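## Task

Put two large wheels and then one small wheel onto the blue rod, in exactly that sequence. Then set the rod down softly and leave the other rod with nothing on it. Once any wheel is on the rod, hitting the rod or that wheel against the table, or against a part that is not on the rod, counts as failure. At the end, release everything and move the grippers away. Nothing may be held in place only by the robot at the end.

## Robot and tools

Robot: two Kinova Gen3 seven-joint arms, left_arm and right_arm, each fitted with a Robotiq 2F-85 parallel gripper. A scene may come with reference pictures, which show_instructions displays.

Frame: every reported position uses one scene frame. Its origin is on the table top midway between the arms. +z points up, +x points out across the table, and left_arm sits on the +y side. The names left and right are only labels and do not match sides of a camera image. Base roots are left_arm (+0.050, +0.379, 0) m with quat_wxyz (+0.998, 0, 0, +0.066), and right_arm (-0.015, -0.293, 0) m with quat_wxyz (+0.996, 0, 0, +0.089). The gripper's fingers point along its own +z and close along its own y. end_effector_position is the point between the pads when they are shut. Closed fingertips reach about 19 mm past it, open ones about 6 mm. Closing also pushes the tips about 13 mm farther from the wrist, so keep that much clearance above a surface. Printed hand positions can be off, more so at long reach.

Row layout, shared by both motion tools: one flat list of 18 numbers covering both arms. The first 9 belong to left_arm and the next 9 to right_arm. For each arm there are 7 absolute joint target angles in radians, in this order: waist (joint_1), shoulder (joint_2), elbow (joint_4), forearm roll (joint_5), upper arm roll (joint_3), wrist pitch (joint_6), wrist roll (joint_7). Then come the gripper position and the gripper speed, each between -1 and 1. Joint ranges in radians: waist, upper arm roll, forearm roll and wrist roll -69.115 to 69.115; shoulder -2.250 to 2.250; elbow -2.580 to 2.580; wrist pitch -2.100 to 2.100. A call is rejected if a target exceeds an end by more than 0.013 and is farther out than the joint's current angle. Targets beyond the real end are clipped, and the result then reports "joint sent to its limit". To keep a joint still, resend the angle shown under "Joint targets". To leave a gripper unchanged, resend its previous two numbers, because a 0 is a real command.

Gripper position: +1 is fully open (85 mm), 0 is about 41 mm, the pads touch near -0.8, and -1 closes until something blocks it, gripping at roughly 190 to 235 N per pad. Gripper speed ranges from -1 (about 20 mm/s) through 0 (85) to +1 (150). For a firm grip, send -1 and keep sending it. For a gentle grip, open first and then close to a value just under the object's width. To release, send a value wider than the object. position_measured_pct is about 50 minus 50 times the finger position, so 0 means open. A reading below 90 before reaching the target means something is held. A reading of about 90 means the pads closed on nothing or on something very thin.

execute_actions(actions): a list of actions. Each action is a table of up to 15 rows, and each row lasts one 1/30 s step. If fewer rows are given, the last one repeats to fill 15 steps. An empty list only returns the current state. Each step, every joint target is clamped to within 0.304 rad (waist, shoulder, upper arm roll, elbow) or 0.266 rad (forearm roll, wrist pitch, wrist roll) of the measured angle. Targets that would move the hand more than 70 mm are scaled back. Large motions therefore need several actions.

move(target, speed, blocking): target is one absolute 18-number row. Each joint follows a path from its current angle, and all paths finish together, so the hand traces a curve. speed is the top speed in rad/s of the joint that travels farthest, from 0.01 to 2, default 0.5. A path lasts 0.5 to 10 s and is cut off after 10 s. Paths do not avoid obstacles or the other arm. Finger values take effect immediately. A faster move, or a target set deeper past a contact, hits or presses harder. With blocking=false the call returns after 0.5 s. Poll with wait(0), or end early with stop (braking needs room), before sending further rows. The result adds a move: line. It gives the ending (done, off_target, moving, held, fault), reports limits=held or limits=none, and names each arm's joint farthest from its target.

wait(seconds, 0 to 10): lets time pass while holding commands, and returns early if a move finishes. stop: brakes the current move, while the fingers keep moving. zoom_image(camera, region [x0,y0,x1,y1] in pixels, at most 504x504): magnifies part of the latest frame from cam_high, cam_low, cam_left_wrist or cam_right_wrist, each 504x504 with (0,0) at the top left. read_manual gives URDF licence text. finished_scene(scene) ends the current scene, taking its number, and reports success.

Results show each gripper's pose (position in m and quat_wxyz), Joint positions, velocities and targets per arm in the joint order above, step readings (HELD marks steps held back for an arm), "joint command not followed" when the clearance check changed targets, MOTOR HOT warnings from 60 °C, and an OVER-TEMPERATURE FAULT at 75 °C, when the arm sags. Holding loads heats the motors.

Avoid: knocking parts off the table, drops, slips, slams and heavy pushes, and arms colliding or pressing on each other. Contact torque at the load limit freezes that arm for 10 s. Limits are 50.2 N m for the first four joints and 31.6 N m for the wrist joints, and the weight of a held object counts toward them. The robot keeps executing its last command while you compose a reply, so leave it in a safe state first.

Each tool is called as name(argument=value, ...) on one line, values as JSON.

Reference images:

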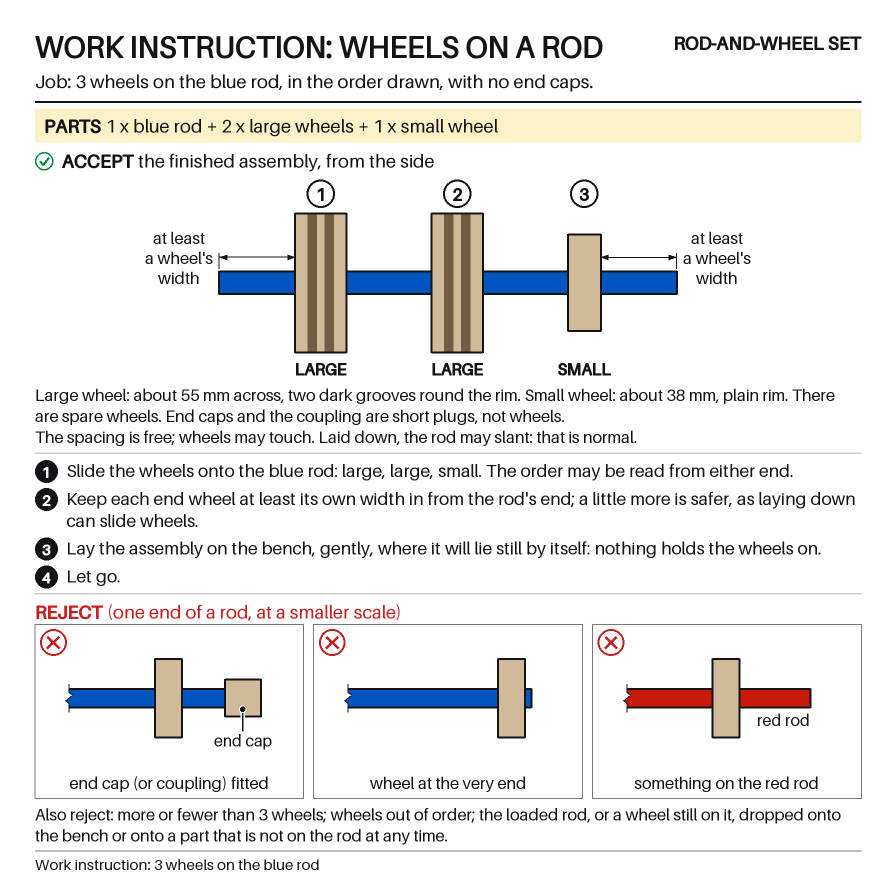

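## Session

execute_actions(actions=[])

Scene clock: 0.00 s.
left_arm: end_effector_position=(+0.7522, +0.4661, +0.1424) position_measured_pct=90.1 end_effector_quat_wxyz=(-0.137, +0.802, -0.581, -0.002) | right_arm: end_effector_position=(-0.0368, +0.3026, +0.3099) position_measured_pct=70.2 end_effector_quat_wxyz=(+0.107, -0.155, +0.971, +0.147)
Joint names: [waist, shoulder, elbow, forearm roll, upper arm roll, wrist pitch, wrist roll]
Joint positions: left_arm=[ 0.237  1.011  0.831  0.226 -0.489  1.168  3.258] | right_arm=[-1.81   0.493  1.293  0.026  0.377  1.077  0.198]
Joint velocities: left_arm=[ 0.001  0.    -0.     0.001  0.    -0.001 -0.   ] | right_arm=[-0.     0.     0.002 -0.     0.     0.    -0.   ]
Motor temperatures (°C, as the motors report them): left_arm=[29 32 28 36 29 40 34] | right_arm=[33 30 28 32 26 30 40]
Joint targets: left_arm=[0.237 1.011 0.831 0.226 -0.489 1.168 3.258] | right_arm=[-1.810 0.493 1.293 0.026 0.377 1.077 0.198]

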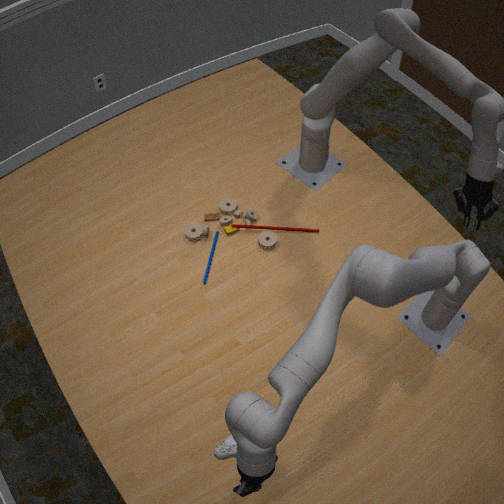

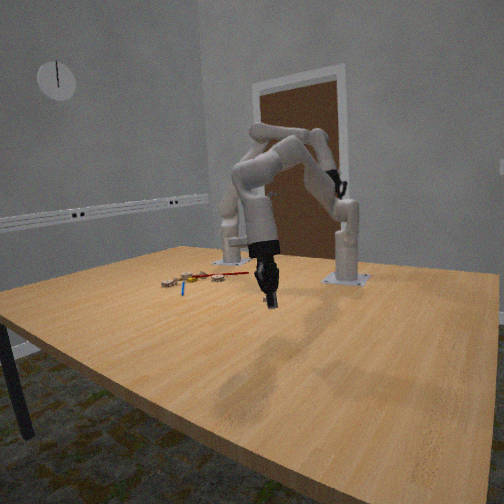

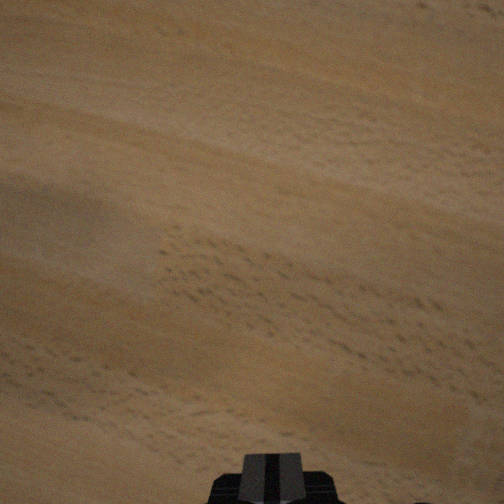

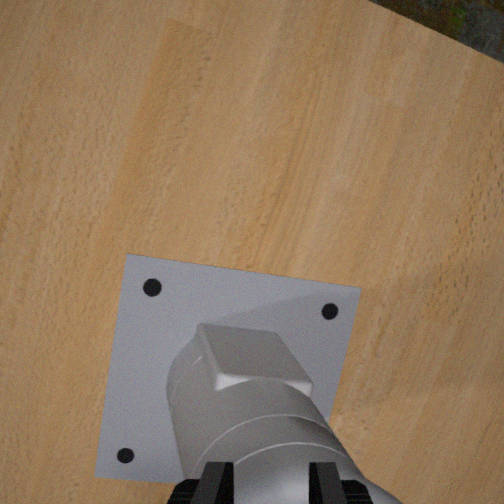

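zoom_image(camera="cam_high", region=[170, 180, 340, 300])

zoom_image(camera="cam_low", region=[150, 250, 270, 310])

Region (170, 180, 340, 300) of cam_high's 504x504 image, scaled by 2.965, with more detail than that image has; it fills the top 356 rows of this view, and the rest is white.

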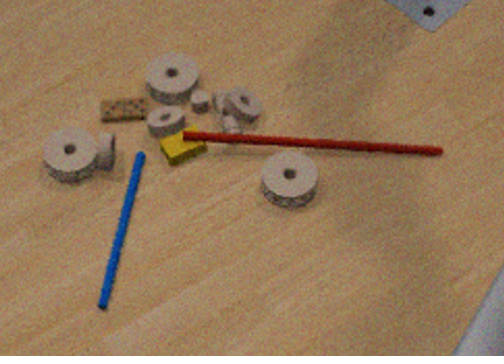

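Region (150, 250, 270, 310) of cam_low's 504x504 image, scaled by 4.200, with more detail than that image has.

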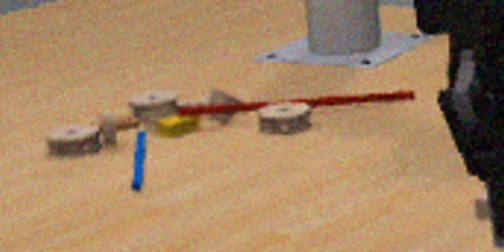

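move(target=[0.237,1.011,0.831,0.226,-0.489,1.168,3.258,-0.8,0, -1.6,0.232,1.607,0,0,1.302,0,1,0], speed=1.0)

move(target=[0.237,1.011,0.831,0.226,-0.489,1.168,3.258,-0.8,0, 0.0,0.232,1.607,0,0,1.302,0,1,0], speed=1.2)

Scene clock: 44.23 s.
left_arm: end_effector_position=(+0.7523, +0.4663, +0.1424) position_measured_pct=90.1 end_effector_quat_wxyz=(-0.138, +0.802, -0.581, -0.002) | right_arm: end_effector_position=(-0.0733, +0.1034, +0.2996) position_measured_pct=0.0 end_effector_quat_wxyz=(-0.000, -0.104, +0.995, +0.000)
Joint names: [waist, shoulder, elbow, forearm roll, upper arm roll, wrist pitch, wrist roll]
Joint positions: left_arm=[ 0.237  1.011  0.831  0.226 -0.489  1.168  3.258] | right_arm=[-1.6    0.232  1.607  0.     0.     1.302 -0.   ]
Joint velocities: left_arm=[ 0.001 -0.001  0.    -0.    -0.     0.001 -0.   ] | right_arm=[ 0.002 -0.001 -0.     0.    -0.    -0.    -0.   ]
Motor temperatures (°C, as the motors report them): left_arm=[29 33 28 36 29 40 34] | right_arm=[33 31 28 32 26 30 40]
Joint targets: left_arm=[0.237 1.011 0.831 0.226 -0.489 1.168 3.258] | right_arm=[-1.600 0.232 1.607 0.000 -0.000 1.302 0.000]
move: done; limits=none; left_arm: farthest joint: the waist, 0.000 radians from its target (0.000 radians at the start); right_arm: farthest joint: the waist, 0.000 radians from its target (0.210 radians at the start)

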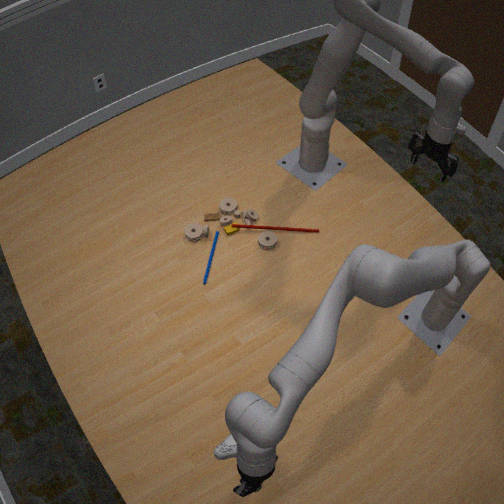

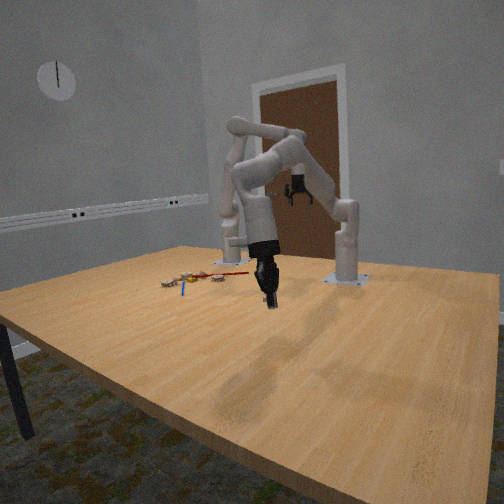

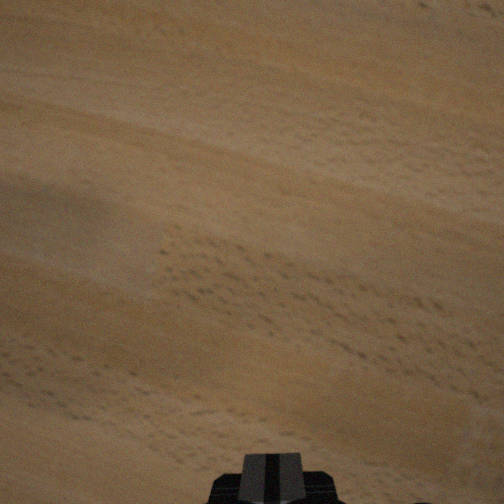

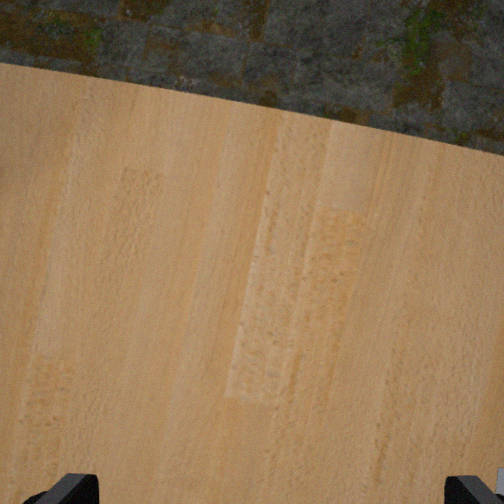

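Scene clock: 46.67 s.
left_arm: end_effector_position=(+0.7523, +0.4663, +0.1424) position_measured_pct=90.1 end_effector_quat_wxyz=(-0.138, +0.802, -0.581, -0.002) | right_arm: end_effector_position=(+0.3831, -0.2464, +0.2997) position_measured_pct=0.0 end_effector_quat_wxyz=(+0.000, +0.641, +0.767, +0.000)
Joint names: [waist, shoulder, elbow, forearm roll, upper arm roll, wrist pitch, wrist roll]
Joint positions: left_arm=[ 0.237  1.011  0.831  0.226 -0.489  1.168  3.258] | right_arm=[-0.     0.232  1.607  0.     0.     1.302 -0.   ]
Joint velocities: left_arm=[-0.    -0.    -0.    -0.001  0.     0.    -0.   ] | right_arm=[ 0.002 -0.    -0.001  0.001 -0.    -0.     0.   ]
Motor temperatures (°C, as the motors report them): left_arm=[29 33 28 36 29 40 34] | right_arm=[33 31 28 32 26 30 40]
Joint targets: left_arm=[0.237 1.011 0.831 0.226 -0.489 1.168 3.258] | right_arm=[-0.000 0.232 1.607 0.000 0.000 1.302 0.000]
move: done; limits=none; left_arm: farthest joint: the waist, 0.000 radians from its target (0.000 radians at the start); right_arm: farthest joint: the waist, 0.000 radians from its target (1.600 radians at the start)

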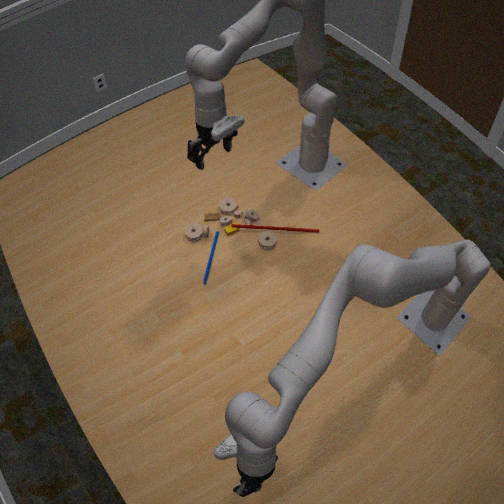

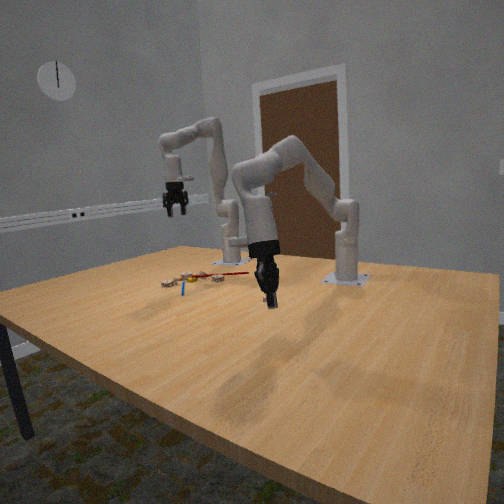

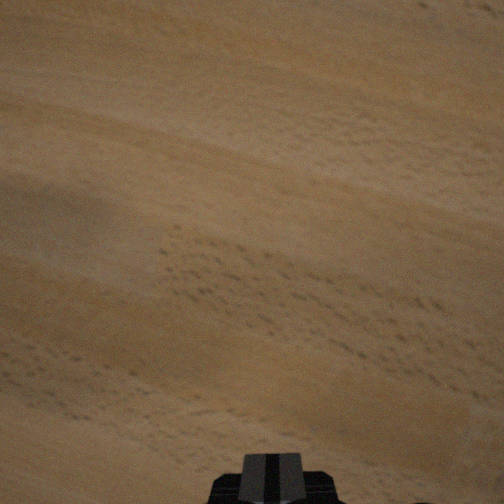

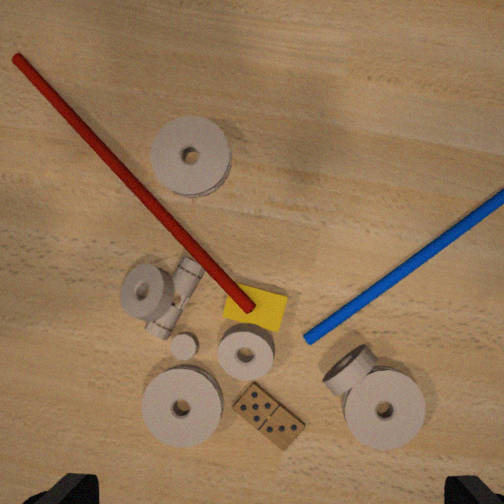

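zoom_image(camera="cam_right_wrist", region=[100, 230, 440, 460])

Region (100, 230, 440, 460) of cam_right_wrist's 504x504 image, scaled by 1.482; it fills the top 341 rows of this view, and the rest is white.

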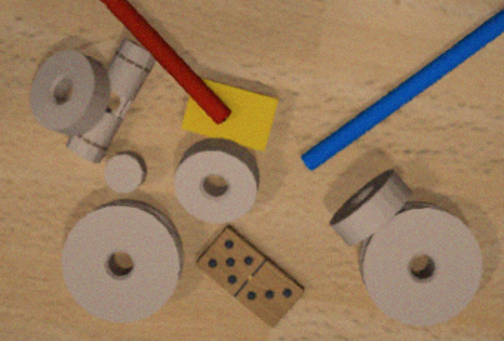

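move(target=[0.842,1.201,0.3885,0,0,1.552,3.066,1,0, 0.143,0.3883,2.0677,0,0,0.6856,-0.642,1,0], speed=0.8)

Scene clock: 92.10 s.
left_arm: end_effector_position=(+0.5697, -0.0999, +0.1199) position_measured_pct=0.0 end_effector_quat_wxyz=(+0.000, -0.383, +0.924, -0.000) | right_arm: end_effector_position=(+0.3440, -0.3052, +0.1196) position_measured_pct=0.0 end_effector_quat_wxyz=(+0.000, +0.886, +0.464, +0.000)
Joint names: [waist, shoulder, elbow, forearm roll, upper arm roll, wrist pitch, wrist roll]
Joint positions: left_arm=[ 0.842  1.201  0.389 -0.    -0.     1.552  3.066] | right_arm=[ 0.143  0.388  2.068  0.     0.     0.686 -0.642]
Joint velocities: left_arm=[ 0.001  0.004 -0.001 -0.     0.     0.001 -0.001] | right_arm=[ 0.    -0.     0.001 -0.001 -0.     0.    -0.   ]
Motor temperatures (°C, as the motors report them): left_arm=[29 34 29 36 29 40 34] | right_arm=[33 31 28 32 26 30 40]
Joint targets: left_arm=[0.842 1.201 0.389 0.000 0.000 1.552 3.066] | right_arm=[0.143 0.388 2.068 0.000 0.000 0.686 -0.642]
move: done; limits=none; left_arm: farthest joint: the waist, 0.000 radians from its target (0.605 radians at the start); right_arm: farthest joint: the waist, 0.000 radians from its target (0.143 radians at the start)

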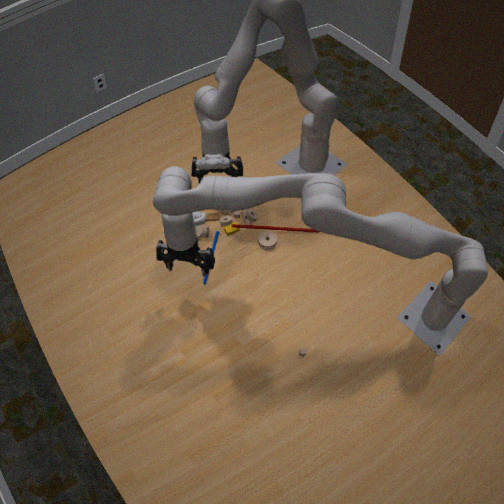

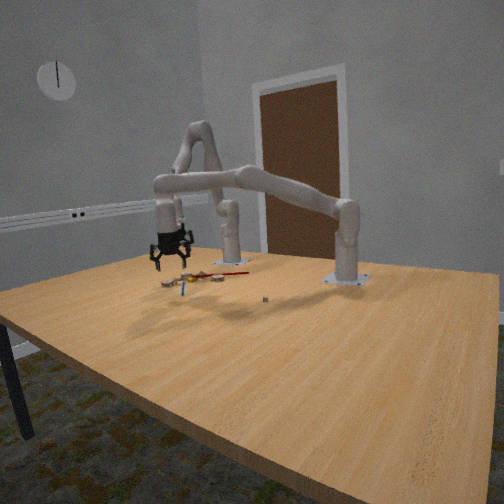

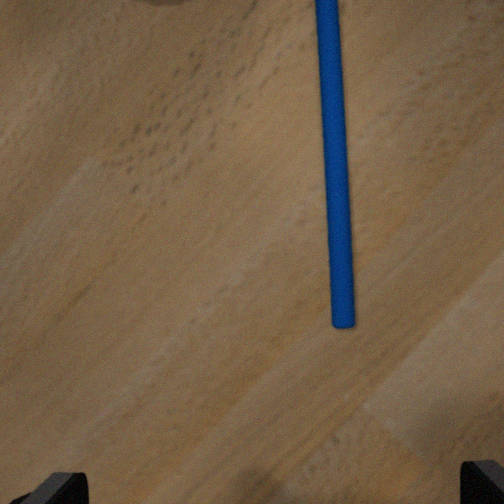

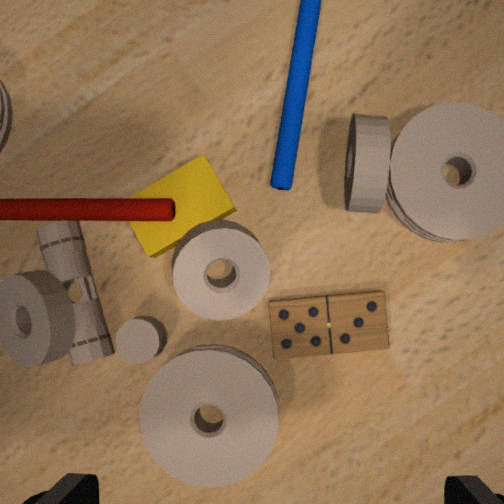

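move(target=[0.9116,1.1117,0.7829,0,0,1.247,3.159,1,0, 0.0906,0.4987,2.1925,0,0,0.4504,-0.694,1,0], speed=0.5)

Scene clock: 145.27 s.
left_arm: end_effector_position=(+0.5127, -0.1128, +0.0597) position_measured_pct=0.0 end_effector_quat_wxyz=(-0.000, -0.394, +0.919, +0.000) | right_arm: end_effector_position=(+0.3240, -0.2882, +0.0601) position_measured_pct=0.0 end_effector_quat_wxyz=(+0.000, +0.886, +0.464, +0.000)
Joint names: [waist, shoulder, elbow, forearm roll, upper arm roll, wrist pitch, wrist roll]
Joint positions: left_arm=[0.912 1.112 0.783 0.    0.    1.247 3.159] | right_arm=[ 0.091  0.499  2.192 -0.    -0.     0.45  -0.694]
Joint velocities: left_arm=[ 0.    -0.004  0.    -0.     0.    -0.001 -0.001] | right_arm=[-0.001  0.001  0.    -0.     0.    -0.    -0.   ]
Motor temperatures (°C, as the motors report them): left_arm=[29 36 29 36 29 40 34] | right_arm=[33 32 28 32 26 30 40]
Joint targets: left_arm=[0.912 1.112 0.783 0.000 0.000 1.247 3.159] | right_arm=[0.091 0.499 2.192 0.000 0.000 0.450 -0.694]
move: done; limits=none; left_arm: farthest joint: the waist, 0.000 radians from its target (0.070 radians at the start); right_arm: farthest joint: the waist, 0.000 radians from its target (0.052 radians at the start)

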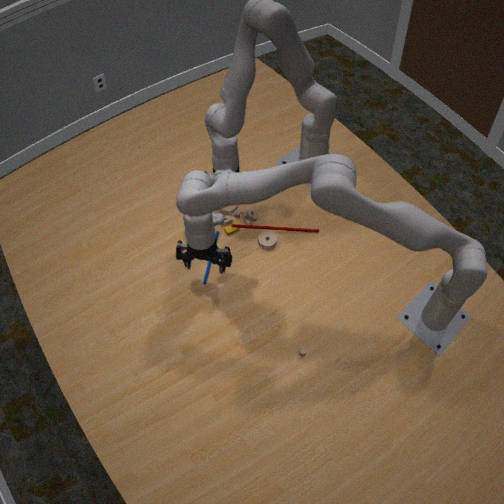

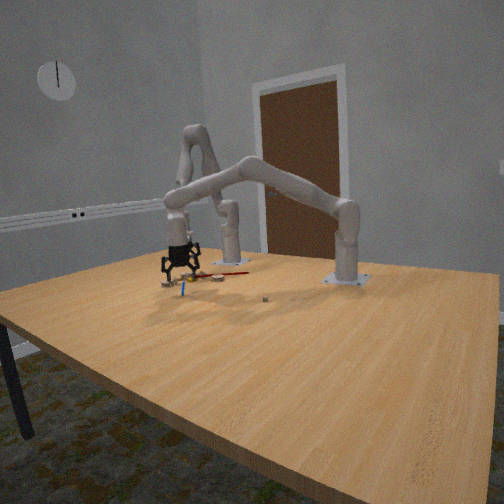

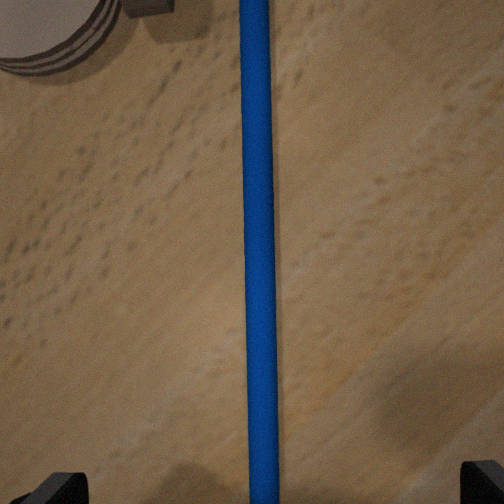

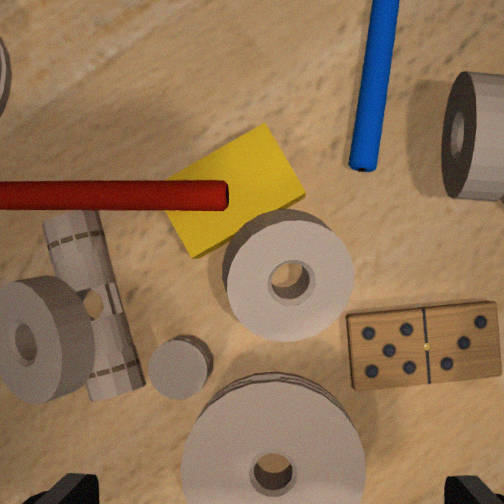

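move(target=[0.9116,1.1548,0.8095,0,0,1.1773,3.159,-0.35,0.5, 0.0906,0.6139,2.2183,0,0,0.3094,-0.694,0.55,0.5], speed=0.15)

zoom_image(camera="cam_low", region=[140, 240, 260, 310])

Scene clock: 156.03 s.
left_arm: end_effector_position=(+0.5127, -0.1129, +0.0230) position_measured_pct=67.5 end_effector_quat_wxyz=(+0.000, -0.394, +0.919, -0.000) | right_arm: end_effector_position=(+0.3241, -0.2882, +0.0181) position_measured_pct=22.2 end_effector_quat_wxyz=(+0.000, +0.886, +0.464, +0.000)
Joint names: [waist, shoulder, elbow, forearm roll, upper arm roll, wrist pitch, wrist roll]
Joint positions: left_arm=[0.912 1.155 0.81  0.    0.    1.177 3.159] | right_arm=[ 0.091  0.614  2.218 -0.    -0.     0.309 -0.694]
Joint velocities: left_arm=[-0.001  0.    -0.     0.     0.    -0.001 -0.   ] | right_arm=[ 0.     0.003  0.001 -0.     0.    -0.     0.   ]
Motor temperatures (°C, as the motors report them): left_arm=[29 36 29 36 29 40 34] | right_arm=[33 32 28 32 26 30 40]
Joint targets: left_arm=[0.912 1.155 0.810 0.000 0.000 1.177 3.159] | right_arm=[0.091 0.614 2.218 0.000 0.000 0.309 -0.694]
move: done; limits=none; left_arm: farthest joint: the waist, 0.000 radians from its target (0.000 radians at the start); right_arm: farthest joint: the waist, 0.000 radians from its target (0.000 radians at the start)

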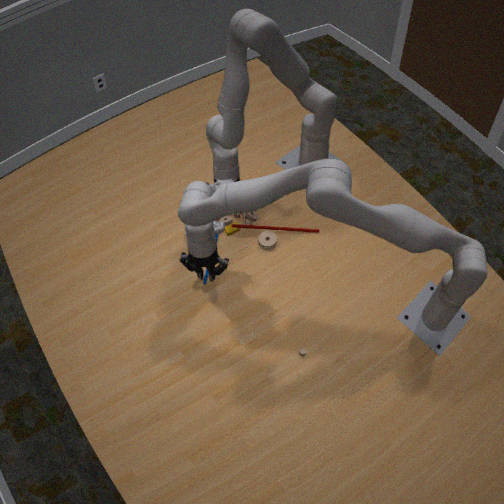

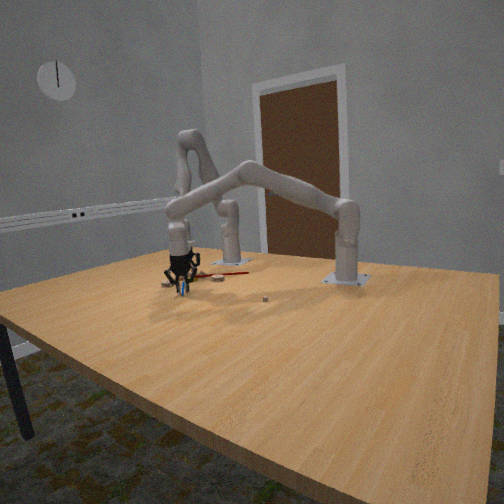

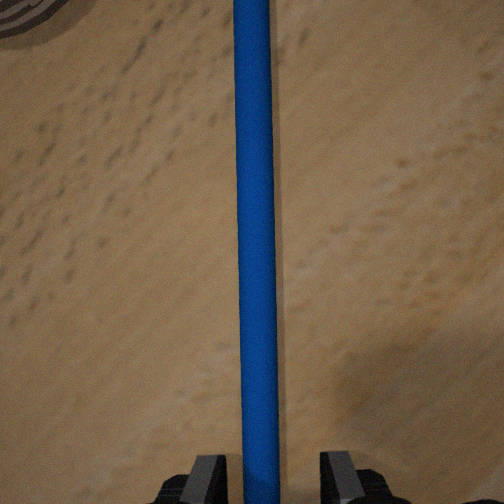

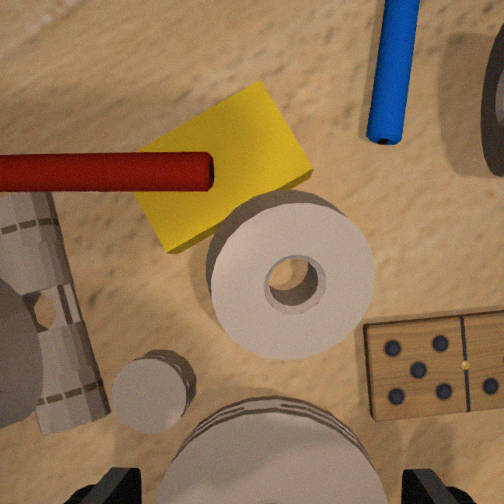

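Region (140, 240, 260, 310) of cam_low's 504x504 image, scaled by 4.200, with more detail than that image has; it fills the top 294 rows of this view, and the rest is white.

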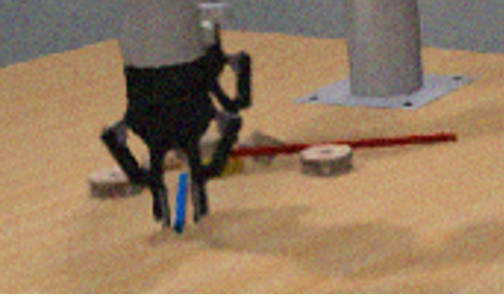

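Close both grippers.

execute_actions(actions=[[[0.9116,1.1548,0.8095,0,0,1.1773,3.159,-1,-0.3, 0.0906,0.6139,2.2183,0,0,0.3094,-0.694,-1,-0.3]],[[0.9116,1.1548,0.8095,0,0,1.1773,3.159,-1,-0.3, 0.0906,0.6139,2.2183,0,0,0.3094,-0.694,-1,-0.3]]])

Scene clock: 158.27 s.
left_arm: end_effector_position=(+0.5127, -0.1129, +0.0230) position_measured_pct=91.7 end_effector_quat_wxyz=(+0.000, -0.394, +0.919, -0.000) | right_arm: end_effector_position=(+0.3240, -0.2882, +0.0190) position_measured_pct=39.3 end_effector_quat_wxyz=(+0.000, +0.886, +0.464, +0.000)
Joint names: [waist, shoulder, elbow, forearm roll, upper arm roll, wrist pitch, wrist roll]
Joint positions: left_arm=[0.912 1.155 0.81  0.    0.    1.177 3.159] | right_arm=[ 0.091  0.611  2.219  0.    -0.     0.311 -0.694]
Joint velocities: left_arm=[-0.     0.001 -0.    -0.001 -0.    -0.     0.   ] | right_arm=[-0.     0.    -0.001  0.    -0.    -0.    -0.   ]
Motor temperatures (°C, as the motors report them): left_arm=[29 36 29 36 29 40 34] | right_arm=[33 32 28 32 26 30 40]
Joint targets: left_arm=[0.912 1.155 0.810 0.000 0.000 1.177 3.159] | right_arm=[0.091 0.614 2.218 0.000 0.000 0.309 -0.694]
Step readings (joint positions; steps 1 to 15: 1st action; 16 to 30: 2nd action):
0: left_arm=[0.912 1.155 0.809 0.000 0.000 1.177 3.159] | right_arm=[0.091 0.614 2.218 -0.000 0.000 0.309 -0.694]
1: left_arm=[0.912 1.155 0.809 0.000 0.000 1.177 3.159] | right_arm=[0.091 0.614 2.218 -0.000 0.000 0.309 -0.694]
2: left_arm=[0.912 1.155 0.809 0.000 0.000 1.177 3.159] | right_arm=[0.091 0.614 2.218 0.000 0.000 0.309 -0.694]
4: left_arm=[0.912 1.155 0.809 0.000 0.000 1.177 3.159] | right_arm=[0.091 0.614 2.218 -0.000 0.000 0.309 -0.694]
8: left_arm=[0.912 1.155 0.809 0.000 -0.000 1.177 3.159] | right_arm=[0.091 0.613 2.218 -0.000 0.000 0.310 -0.694]
15: left_arm=[0.912 1.149 0.807 0.000 0.000 1.177 3.159] | right_arm=[0.091 0.611 2.219 0.000 -0.000 0.311 -0.694]
16: left_arm=[0.912 1.150 0.808 0.000 0.000 1.177 3.159] | right_arm=[0.091 0.611 2.219 0.000 -0.000 0.311 -0.694]
17: left_arm=[0.912 1.152 0.809 -0.000 0.000 1.177 3.159] | right_arm=[0.091 0.611 2.219 0.000 -0.000 0.311 -0.694]
19: left_arm=[0.912 1.153 0.809 -0.000 -0.000 1.177 3.159] | right_arm=[0.091 0.611 2.219 0.000 -0.000 0.311 -0.694]
23: left_arm=[0.912 1.155 0.810 -0.000 -0.000 1.177 3.159] | right_arm=[0.091 0.611 2.219 0.000 -0.000 0.311 -0.694]
30: Joint positions above

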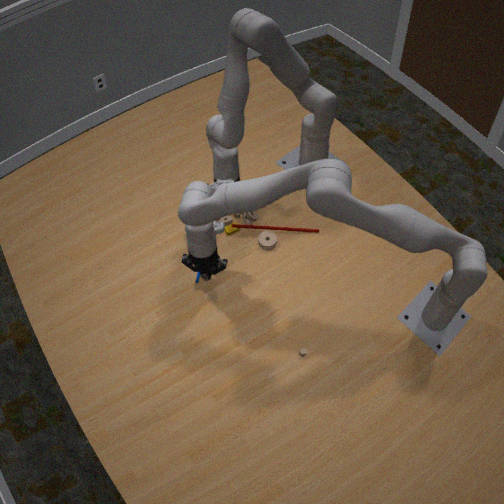

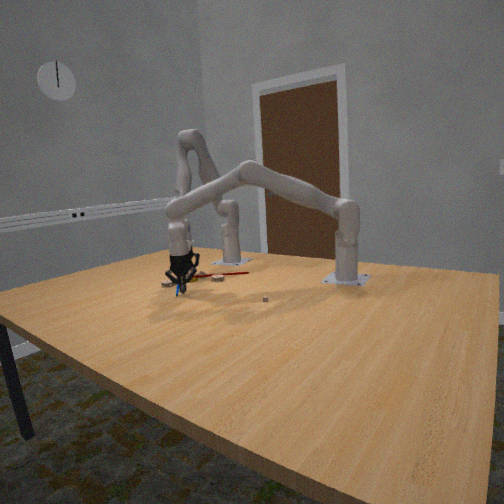

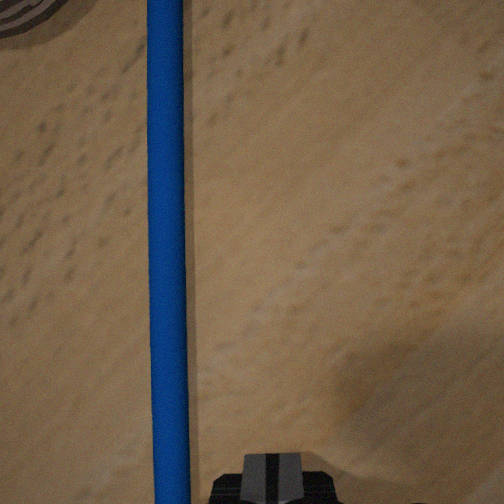

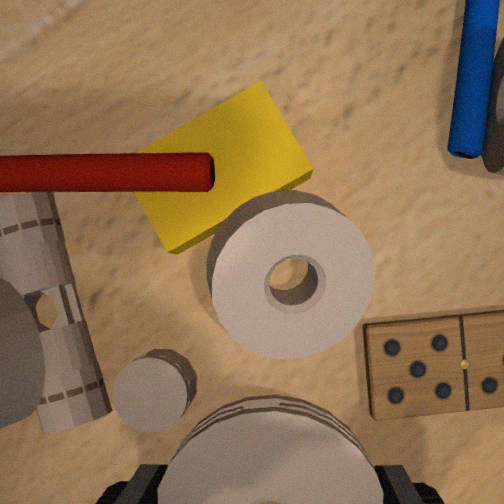

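move(target=[0.9116,1.1226,0.7916,0,0,1.2274,3.159,-1,0, 0.0906,0.3986,2.1534,0,0,0.5896,-0.694,-1,0], speed=0.4)

move(target=[0.9112,1.216,0.5947,0,0,1.3309,3.159,-0.2,0.5, 0.0906,0.3986,2.1534,0,0,0.5896,-0.694,-1,0], speed=0.3)

Scene clock: 173.00 s.
left_arm: end_effector_position=(+0.5127, -0.1129, +0.0500) position_measured_pct=91.7 end_effector_quat_wxyz=(-0.000, -0.394, +0.919, +0.000) | right_arm: end_effector_position=(+0.3239, -0.2882, +0.0999) position_measured_pct=39.3 end_effector_quat_wxyz=(-0.000, +0.886, +0.464, -0.000)
Joint names: [waist, shoulder, elbow, forearm roll, upper arm roll, wrist pitch, wrist roll]
Joint positions: left_arm=[0.912 1.123 0.792 0.    0.    1.227 3.159] | right_arm=[ 0.091  0.399  2.153  0.     0.     0.59  -0.694]
Joint velocities: left_arm=[-0. -0. -0. -0. -0. -0. -0.] | right_arm=[ 0.    -0.003 -0.    -0.    -0.     0.    -0.   ]
Motor temperatures (°C, as the motors report them): left_arm=[29 36 29 36 29 40 34] | right_arm=[33 32 28 32 26 30 40]
Joint targets: left_arm=[0.912 1.123 0.792 0.000 0.000 1.227 3.159] | right_arm=[0.091 0.399 2.153 0.000 0.000 0.590 -0.694]
move: done; limits=none; left_arm: farthest joint: the waist, 0.000 radians from its target (0.000 radians at the start); right_arm: farthest joint: the waist, 0.000 radians from its target (0.000 radians at the start)

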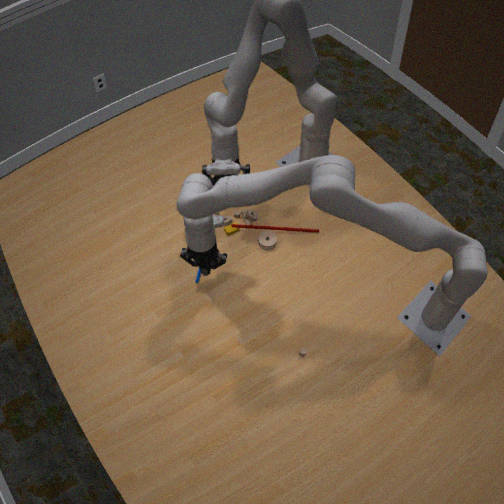

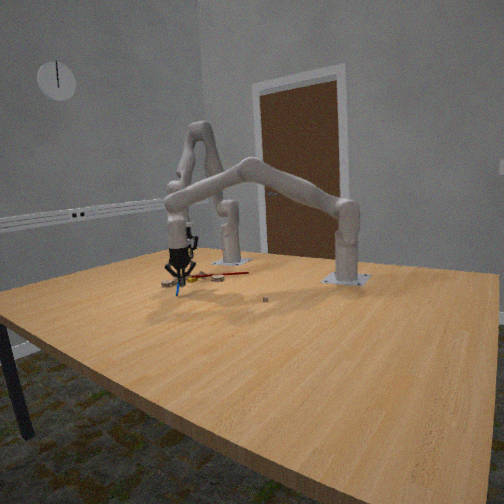

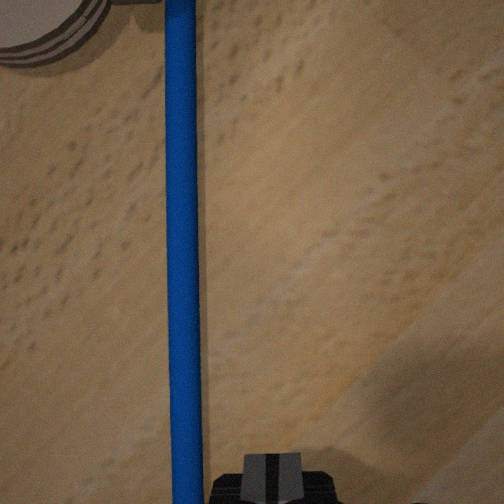

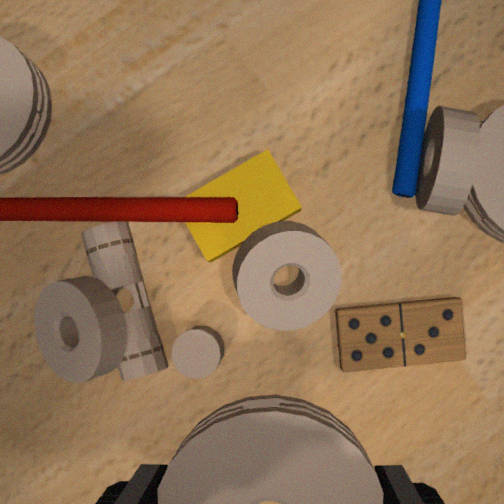

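Scene clock: 174.07 s.
left_arm: end_effector_position=(+0.5305, -0.1301, +0.0452) position_measured_pct=59.9 end_effector_quat_wxyz=(+0.000, -0.394, +0.919, -0.000) | right_arm: end_effector_position=(+0.3240, -0.2882, +0.1000) position_measured_pct=39.3 end_effector_quat_wxyz=(-0.000, +0.886, +0.464, -0.000)
Joint names: [waist, shoulder, elbow, forearm roll, upper arm roll, wrist pitch, wrist roll]
Joint positions: left_arm=[ 0.911  1.216  0.595  0.    -0.     1.331  3.159] | right_arm=[ 0.091  0.399  2.153  0.     0.     0.59  -0.694]
Joint velocities: left_arm=[-0.     0.004 -0.001 -0.001 -0.     0.     0.001] | right_arm=[-0.     0.     0.001  0.     0.    -0.     0.   ]
Motor temperatures (°C, as the motors report them): left_arm=[29 36 29 36 29 40 34] | right_arm=[33 32 28 32 26 30 40]
Joint targets: left_arm=[0.911 1.216 0.595 0.000 0.000 1.331 3.159] | right_arm=[0.091 0.399 2.153 0.000 0.000 0.590 -0.694]
move: done; limits=none; left_arm: farthest joint: the waist, 0.000 radians from its target (0.000 radians at the start); right_arm: farthest joint: the waist, 0.000 radians from its target (0.000 radians at the start)

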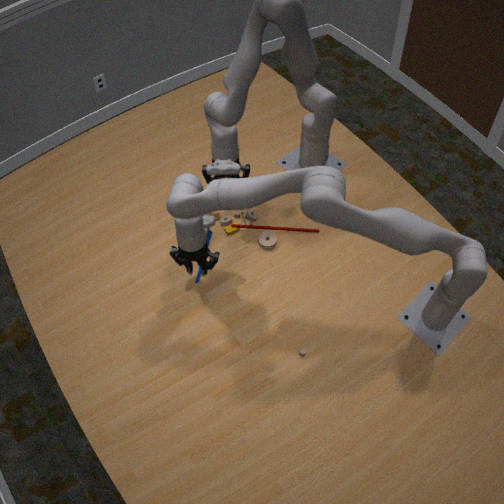

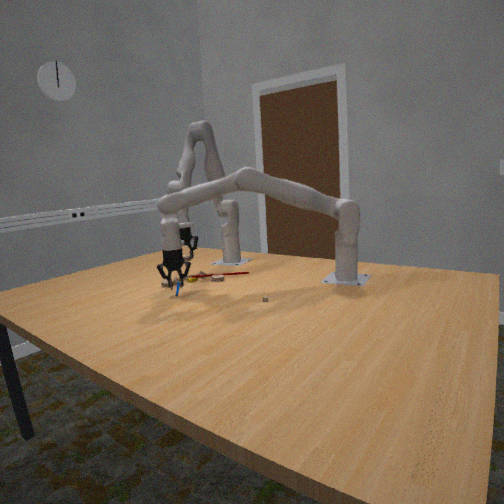

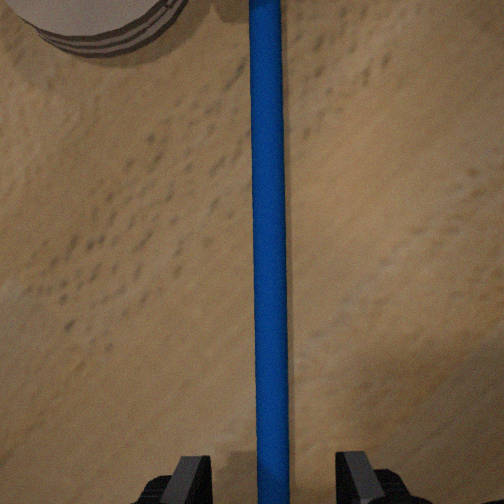

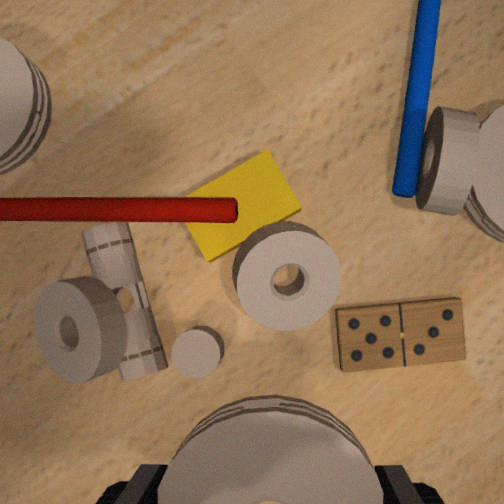

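move(target=[0.9882,1.2335,0.5546,0,0,1.3535,3.2255,-0.3,0.5, 0.5,0.6712,2.4481,0,0,-1.5485,0,-1,0], speed=1.0)

Scene clock: 246.80 s.
left_arm: end_effector_position=(+0.4926, -0.1686, +0.0450) position_measured_pct=65.1 end_effector_quat_wxyz=(-0.000, -0.389, +0.921, -0.000) | right_arm: end_effector_position=(+0.5275, -0.4997, +0.3002) position_measured_pct=39.3 end_effector_quat_wxyz=(+0.574, +0.573, +0.414, +0.414)
Joint names: [waist, shoulder, elbow, forearm roll, upper arm roll, wrist pitch, wrist roll]
Joint positions: left_arm=[0.988 1.233 0.555 0.    0.    1.353 3.225] | right_arm=[ 0.5    0.671  2.448 -0.     0.    -1.548 -0.   ]
Joint velocities: left_arm=[ 0.     0.     0.     0.    -0.     0.001  0.   ] | right_arm=[ 0.002  0.003  0.     0.001 -0.    -0.     0.   ]
Motor temperatures (°C, as the motors report them): left_arm=[29 37 29 36 29 40 34] | right_arm=[33 32 28 32 26 30 40]
Joint targets: left_arm=[0.988 1.233 0.555 0.000 0.000 1.353 3.225] | right_arm=[0.500 0.671 2.448 0.000 0.000 -1.549 -0.000]
move: done; limits=none; left_arm: farthest joint: the waist, 0.000 radians from its target (0.077 radians at the start); right_arm: farthest joint: the waist, 0.000 radians from its target (0.409 radians at the start)

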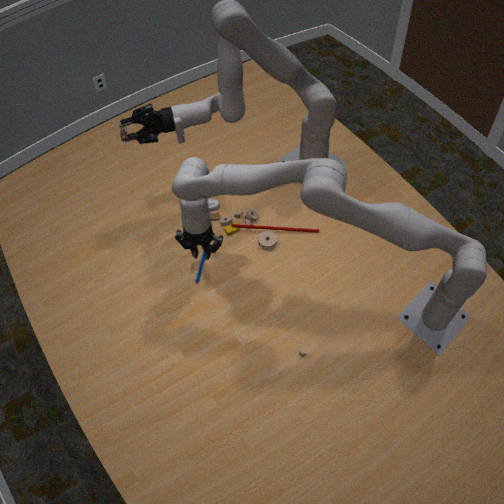

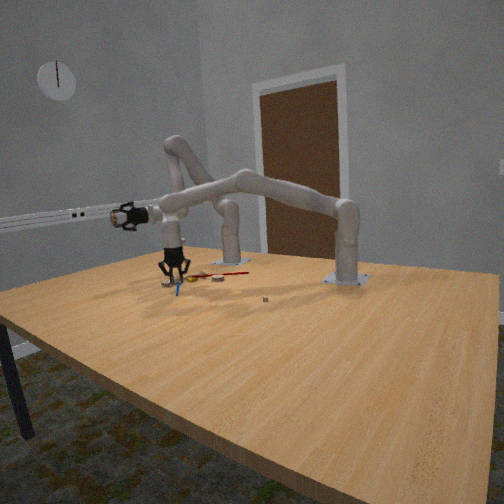

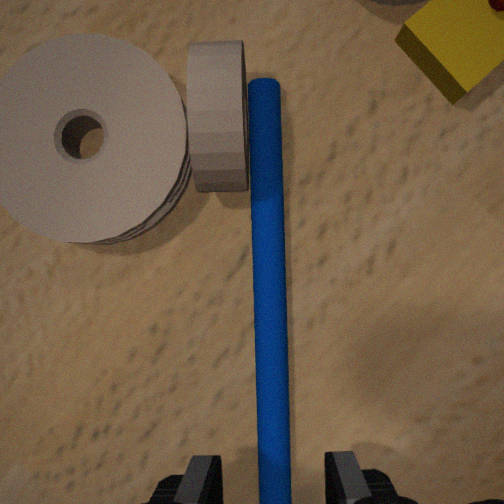

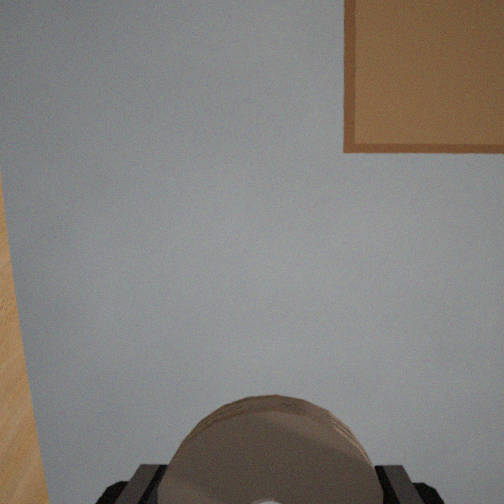

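move(target=[1.0024,1.2689,0.5646,0,0,1.3081,3.2395,-0.3,0.5, 0.5,0.6712,2.4481,0,0,-1.5485,0,-1,0], speed=0.05)

zoom_image(camera="cam_low", region=[140, 250, 220, 300])

Scene clock: 254.97 s.
left_arm: end_effector_position=(+0.4862, -0.1762, +0.0185) position_measured_pct=65.1 end_effector_quat_wxyz=(+0.000, -0.389, +0.921, -0.001) | right_arm: end_effector_position=(+0.5275, -0.4999, +0.3000) position_measured_pct=39.3 end_effector_quat_wxyz=(+0.574, +0.574, +0.414, +0.414)
Joint names: [waist, shoulder, elbow, forearm roll, upper arm roll, wrist pitch, wrist roll]
Joint positions: left_arm=[ 1.002  1.267  0.564 -0.    -0.     1.309  3.239] | right_arm=[ 0.5    0.671  2.448 -0.     0.    -1.549 -0.   ]
Joint velocities: left_arm=[-0.001 -0.001  0.     0.    -0.    -0.001 -0.   ] | right_arm=[ 0.     0.     0.001 -0.     0.     0.     0.   ]
Motor temperatures (°C, as the motors report them): left_arm=[29 37 29 36 29 40 34] | right_arm=[33 32 28 32 26 30 40]
Joint targets: left_arm=[1.002 1.269 0.565 0.000 0.000 1.308 3.240] | right_arm=[0.500 0.671 2.448 0.000 0.000 -1.549 0.000]
move: done; limits=none; left_arm: farthest joint: the shoulder, 0.002 radians from its target (0.035 radians at the start); right_arm: farthest joint: the waist, 0.000 radians from its target (0.000 radians at the start)

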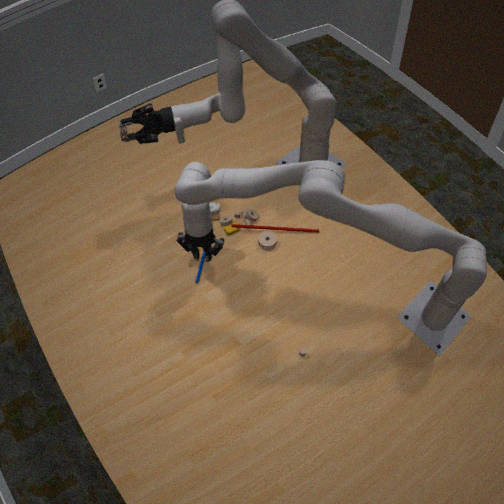

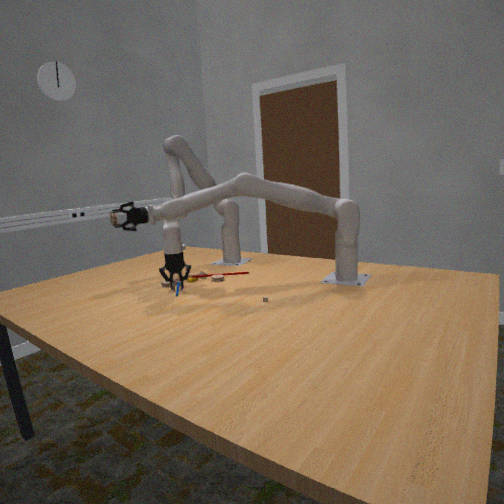

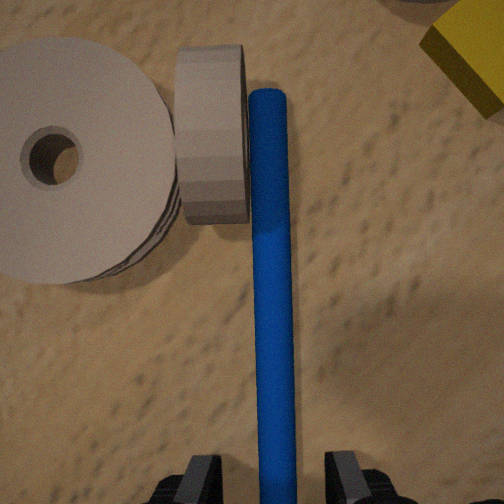

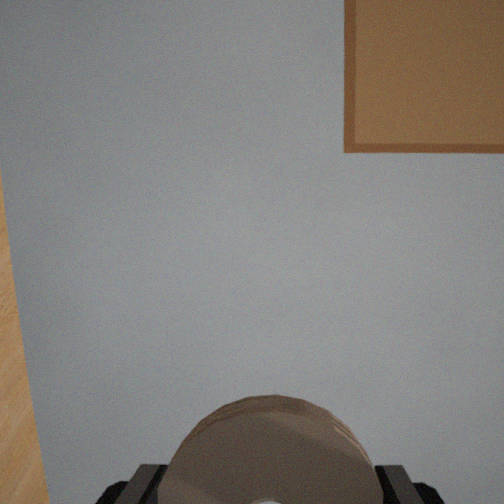

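Region (140, 250, 220, 300) of cam_low's 504x504 image, scaled by 6.300, with more detail than that image has; it fills the top 315 rows of this view, and the rest is white.

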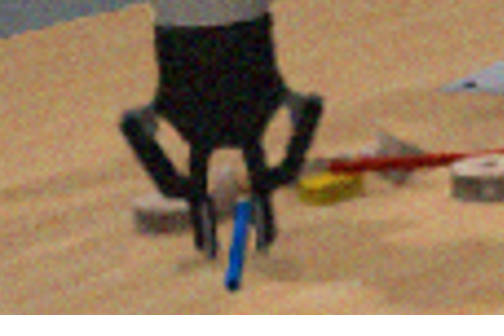

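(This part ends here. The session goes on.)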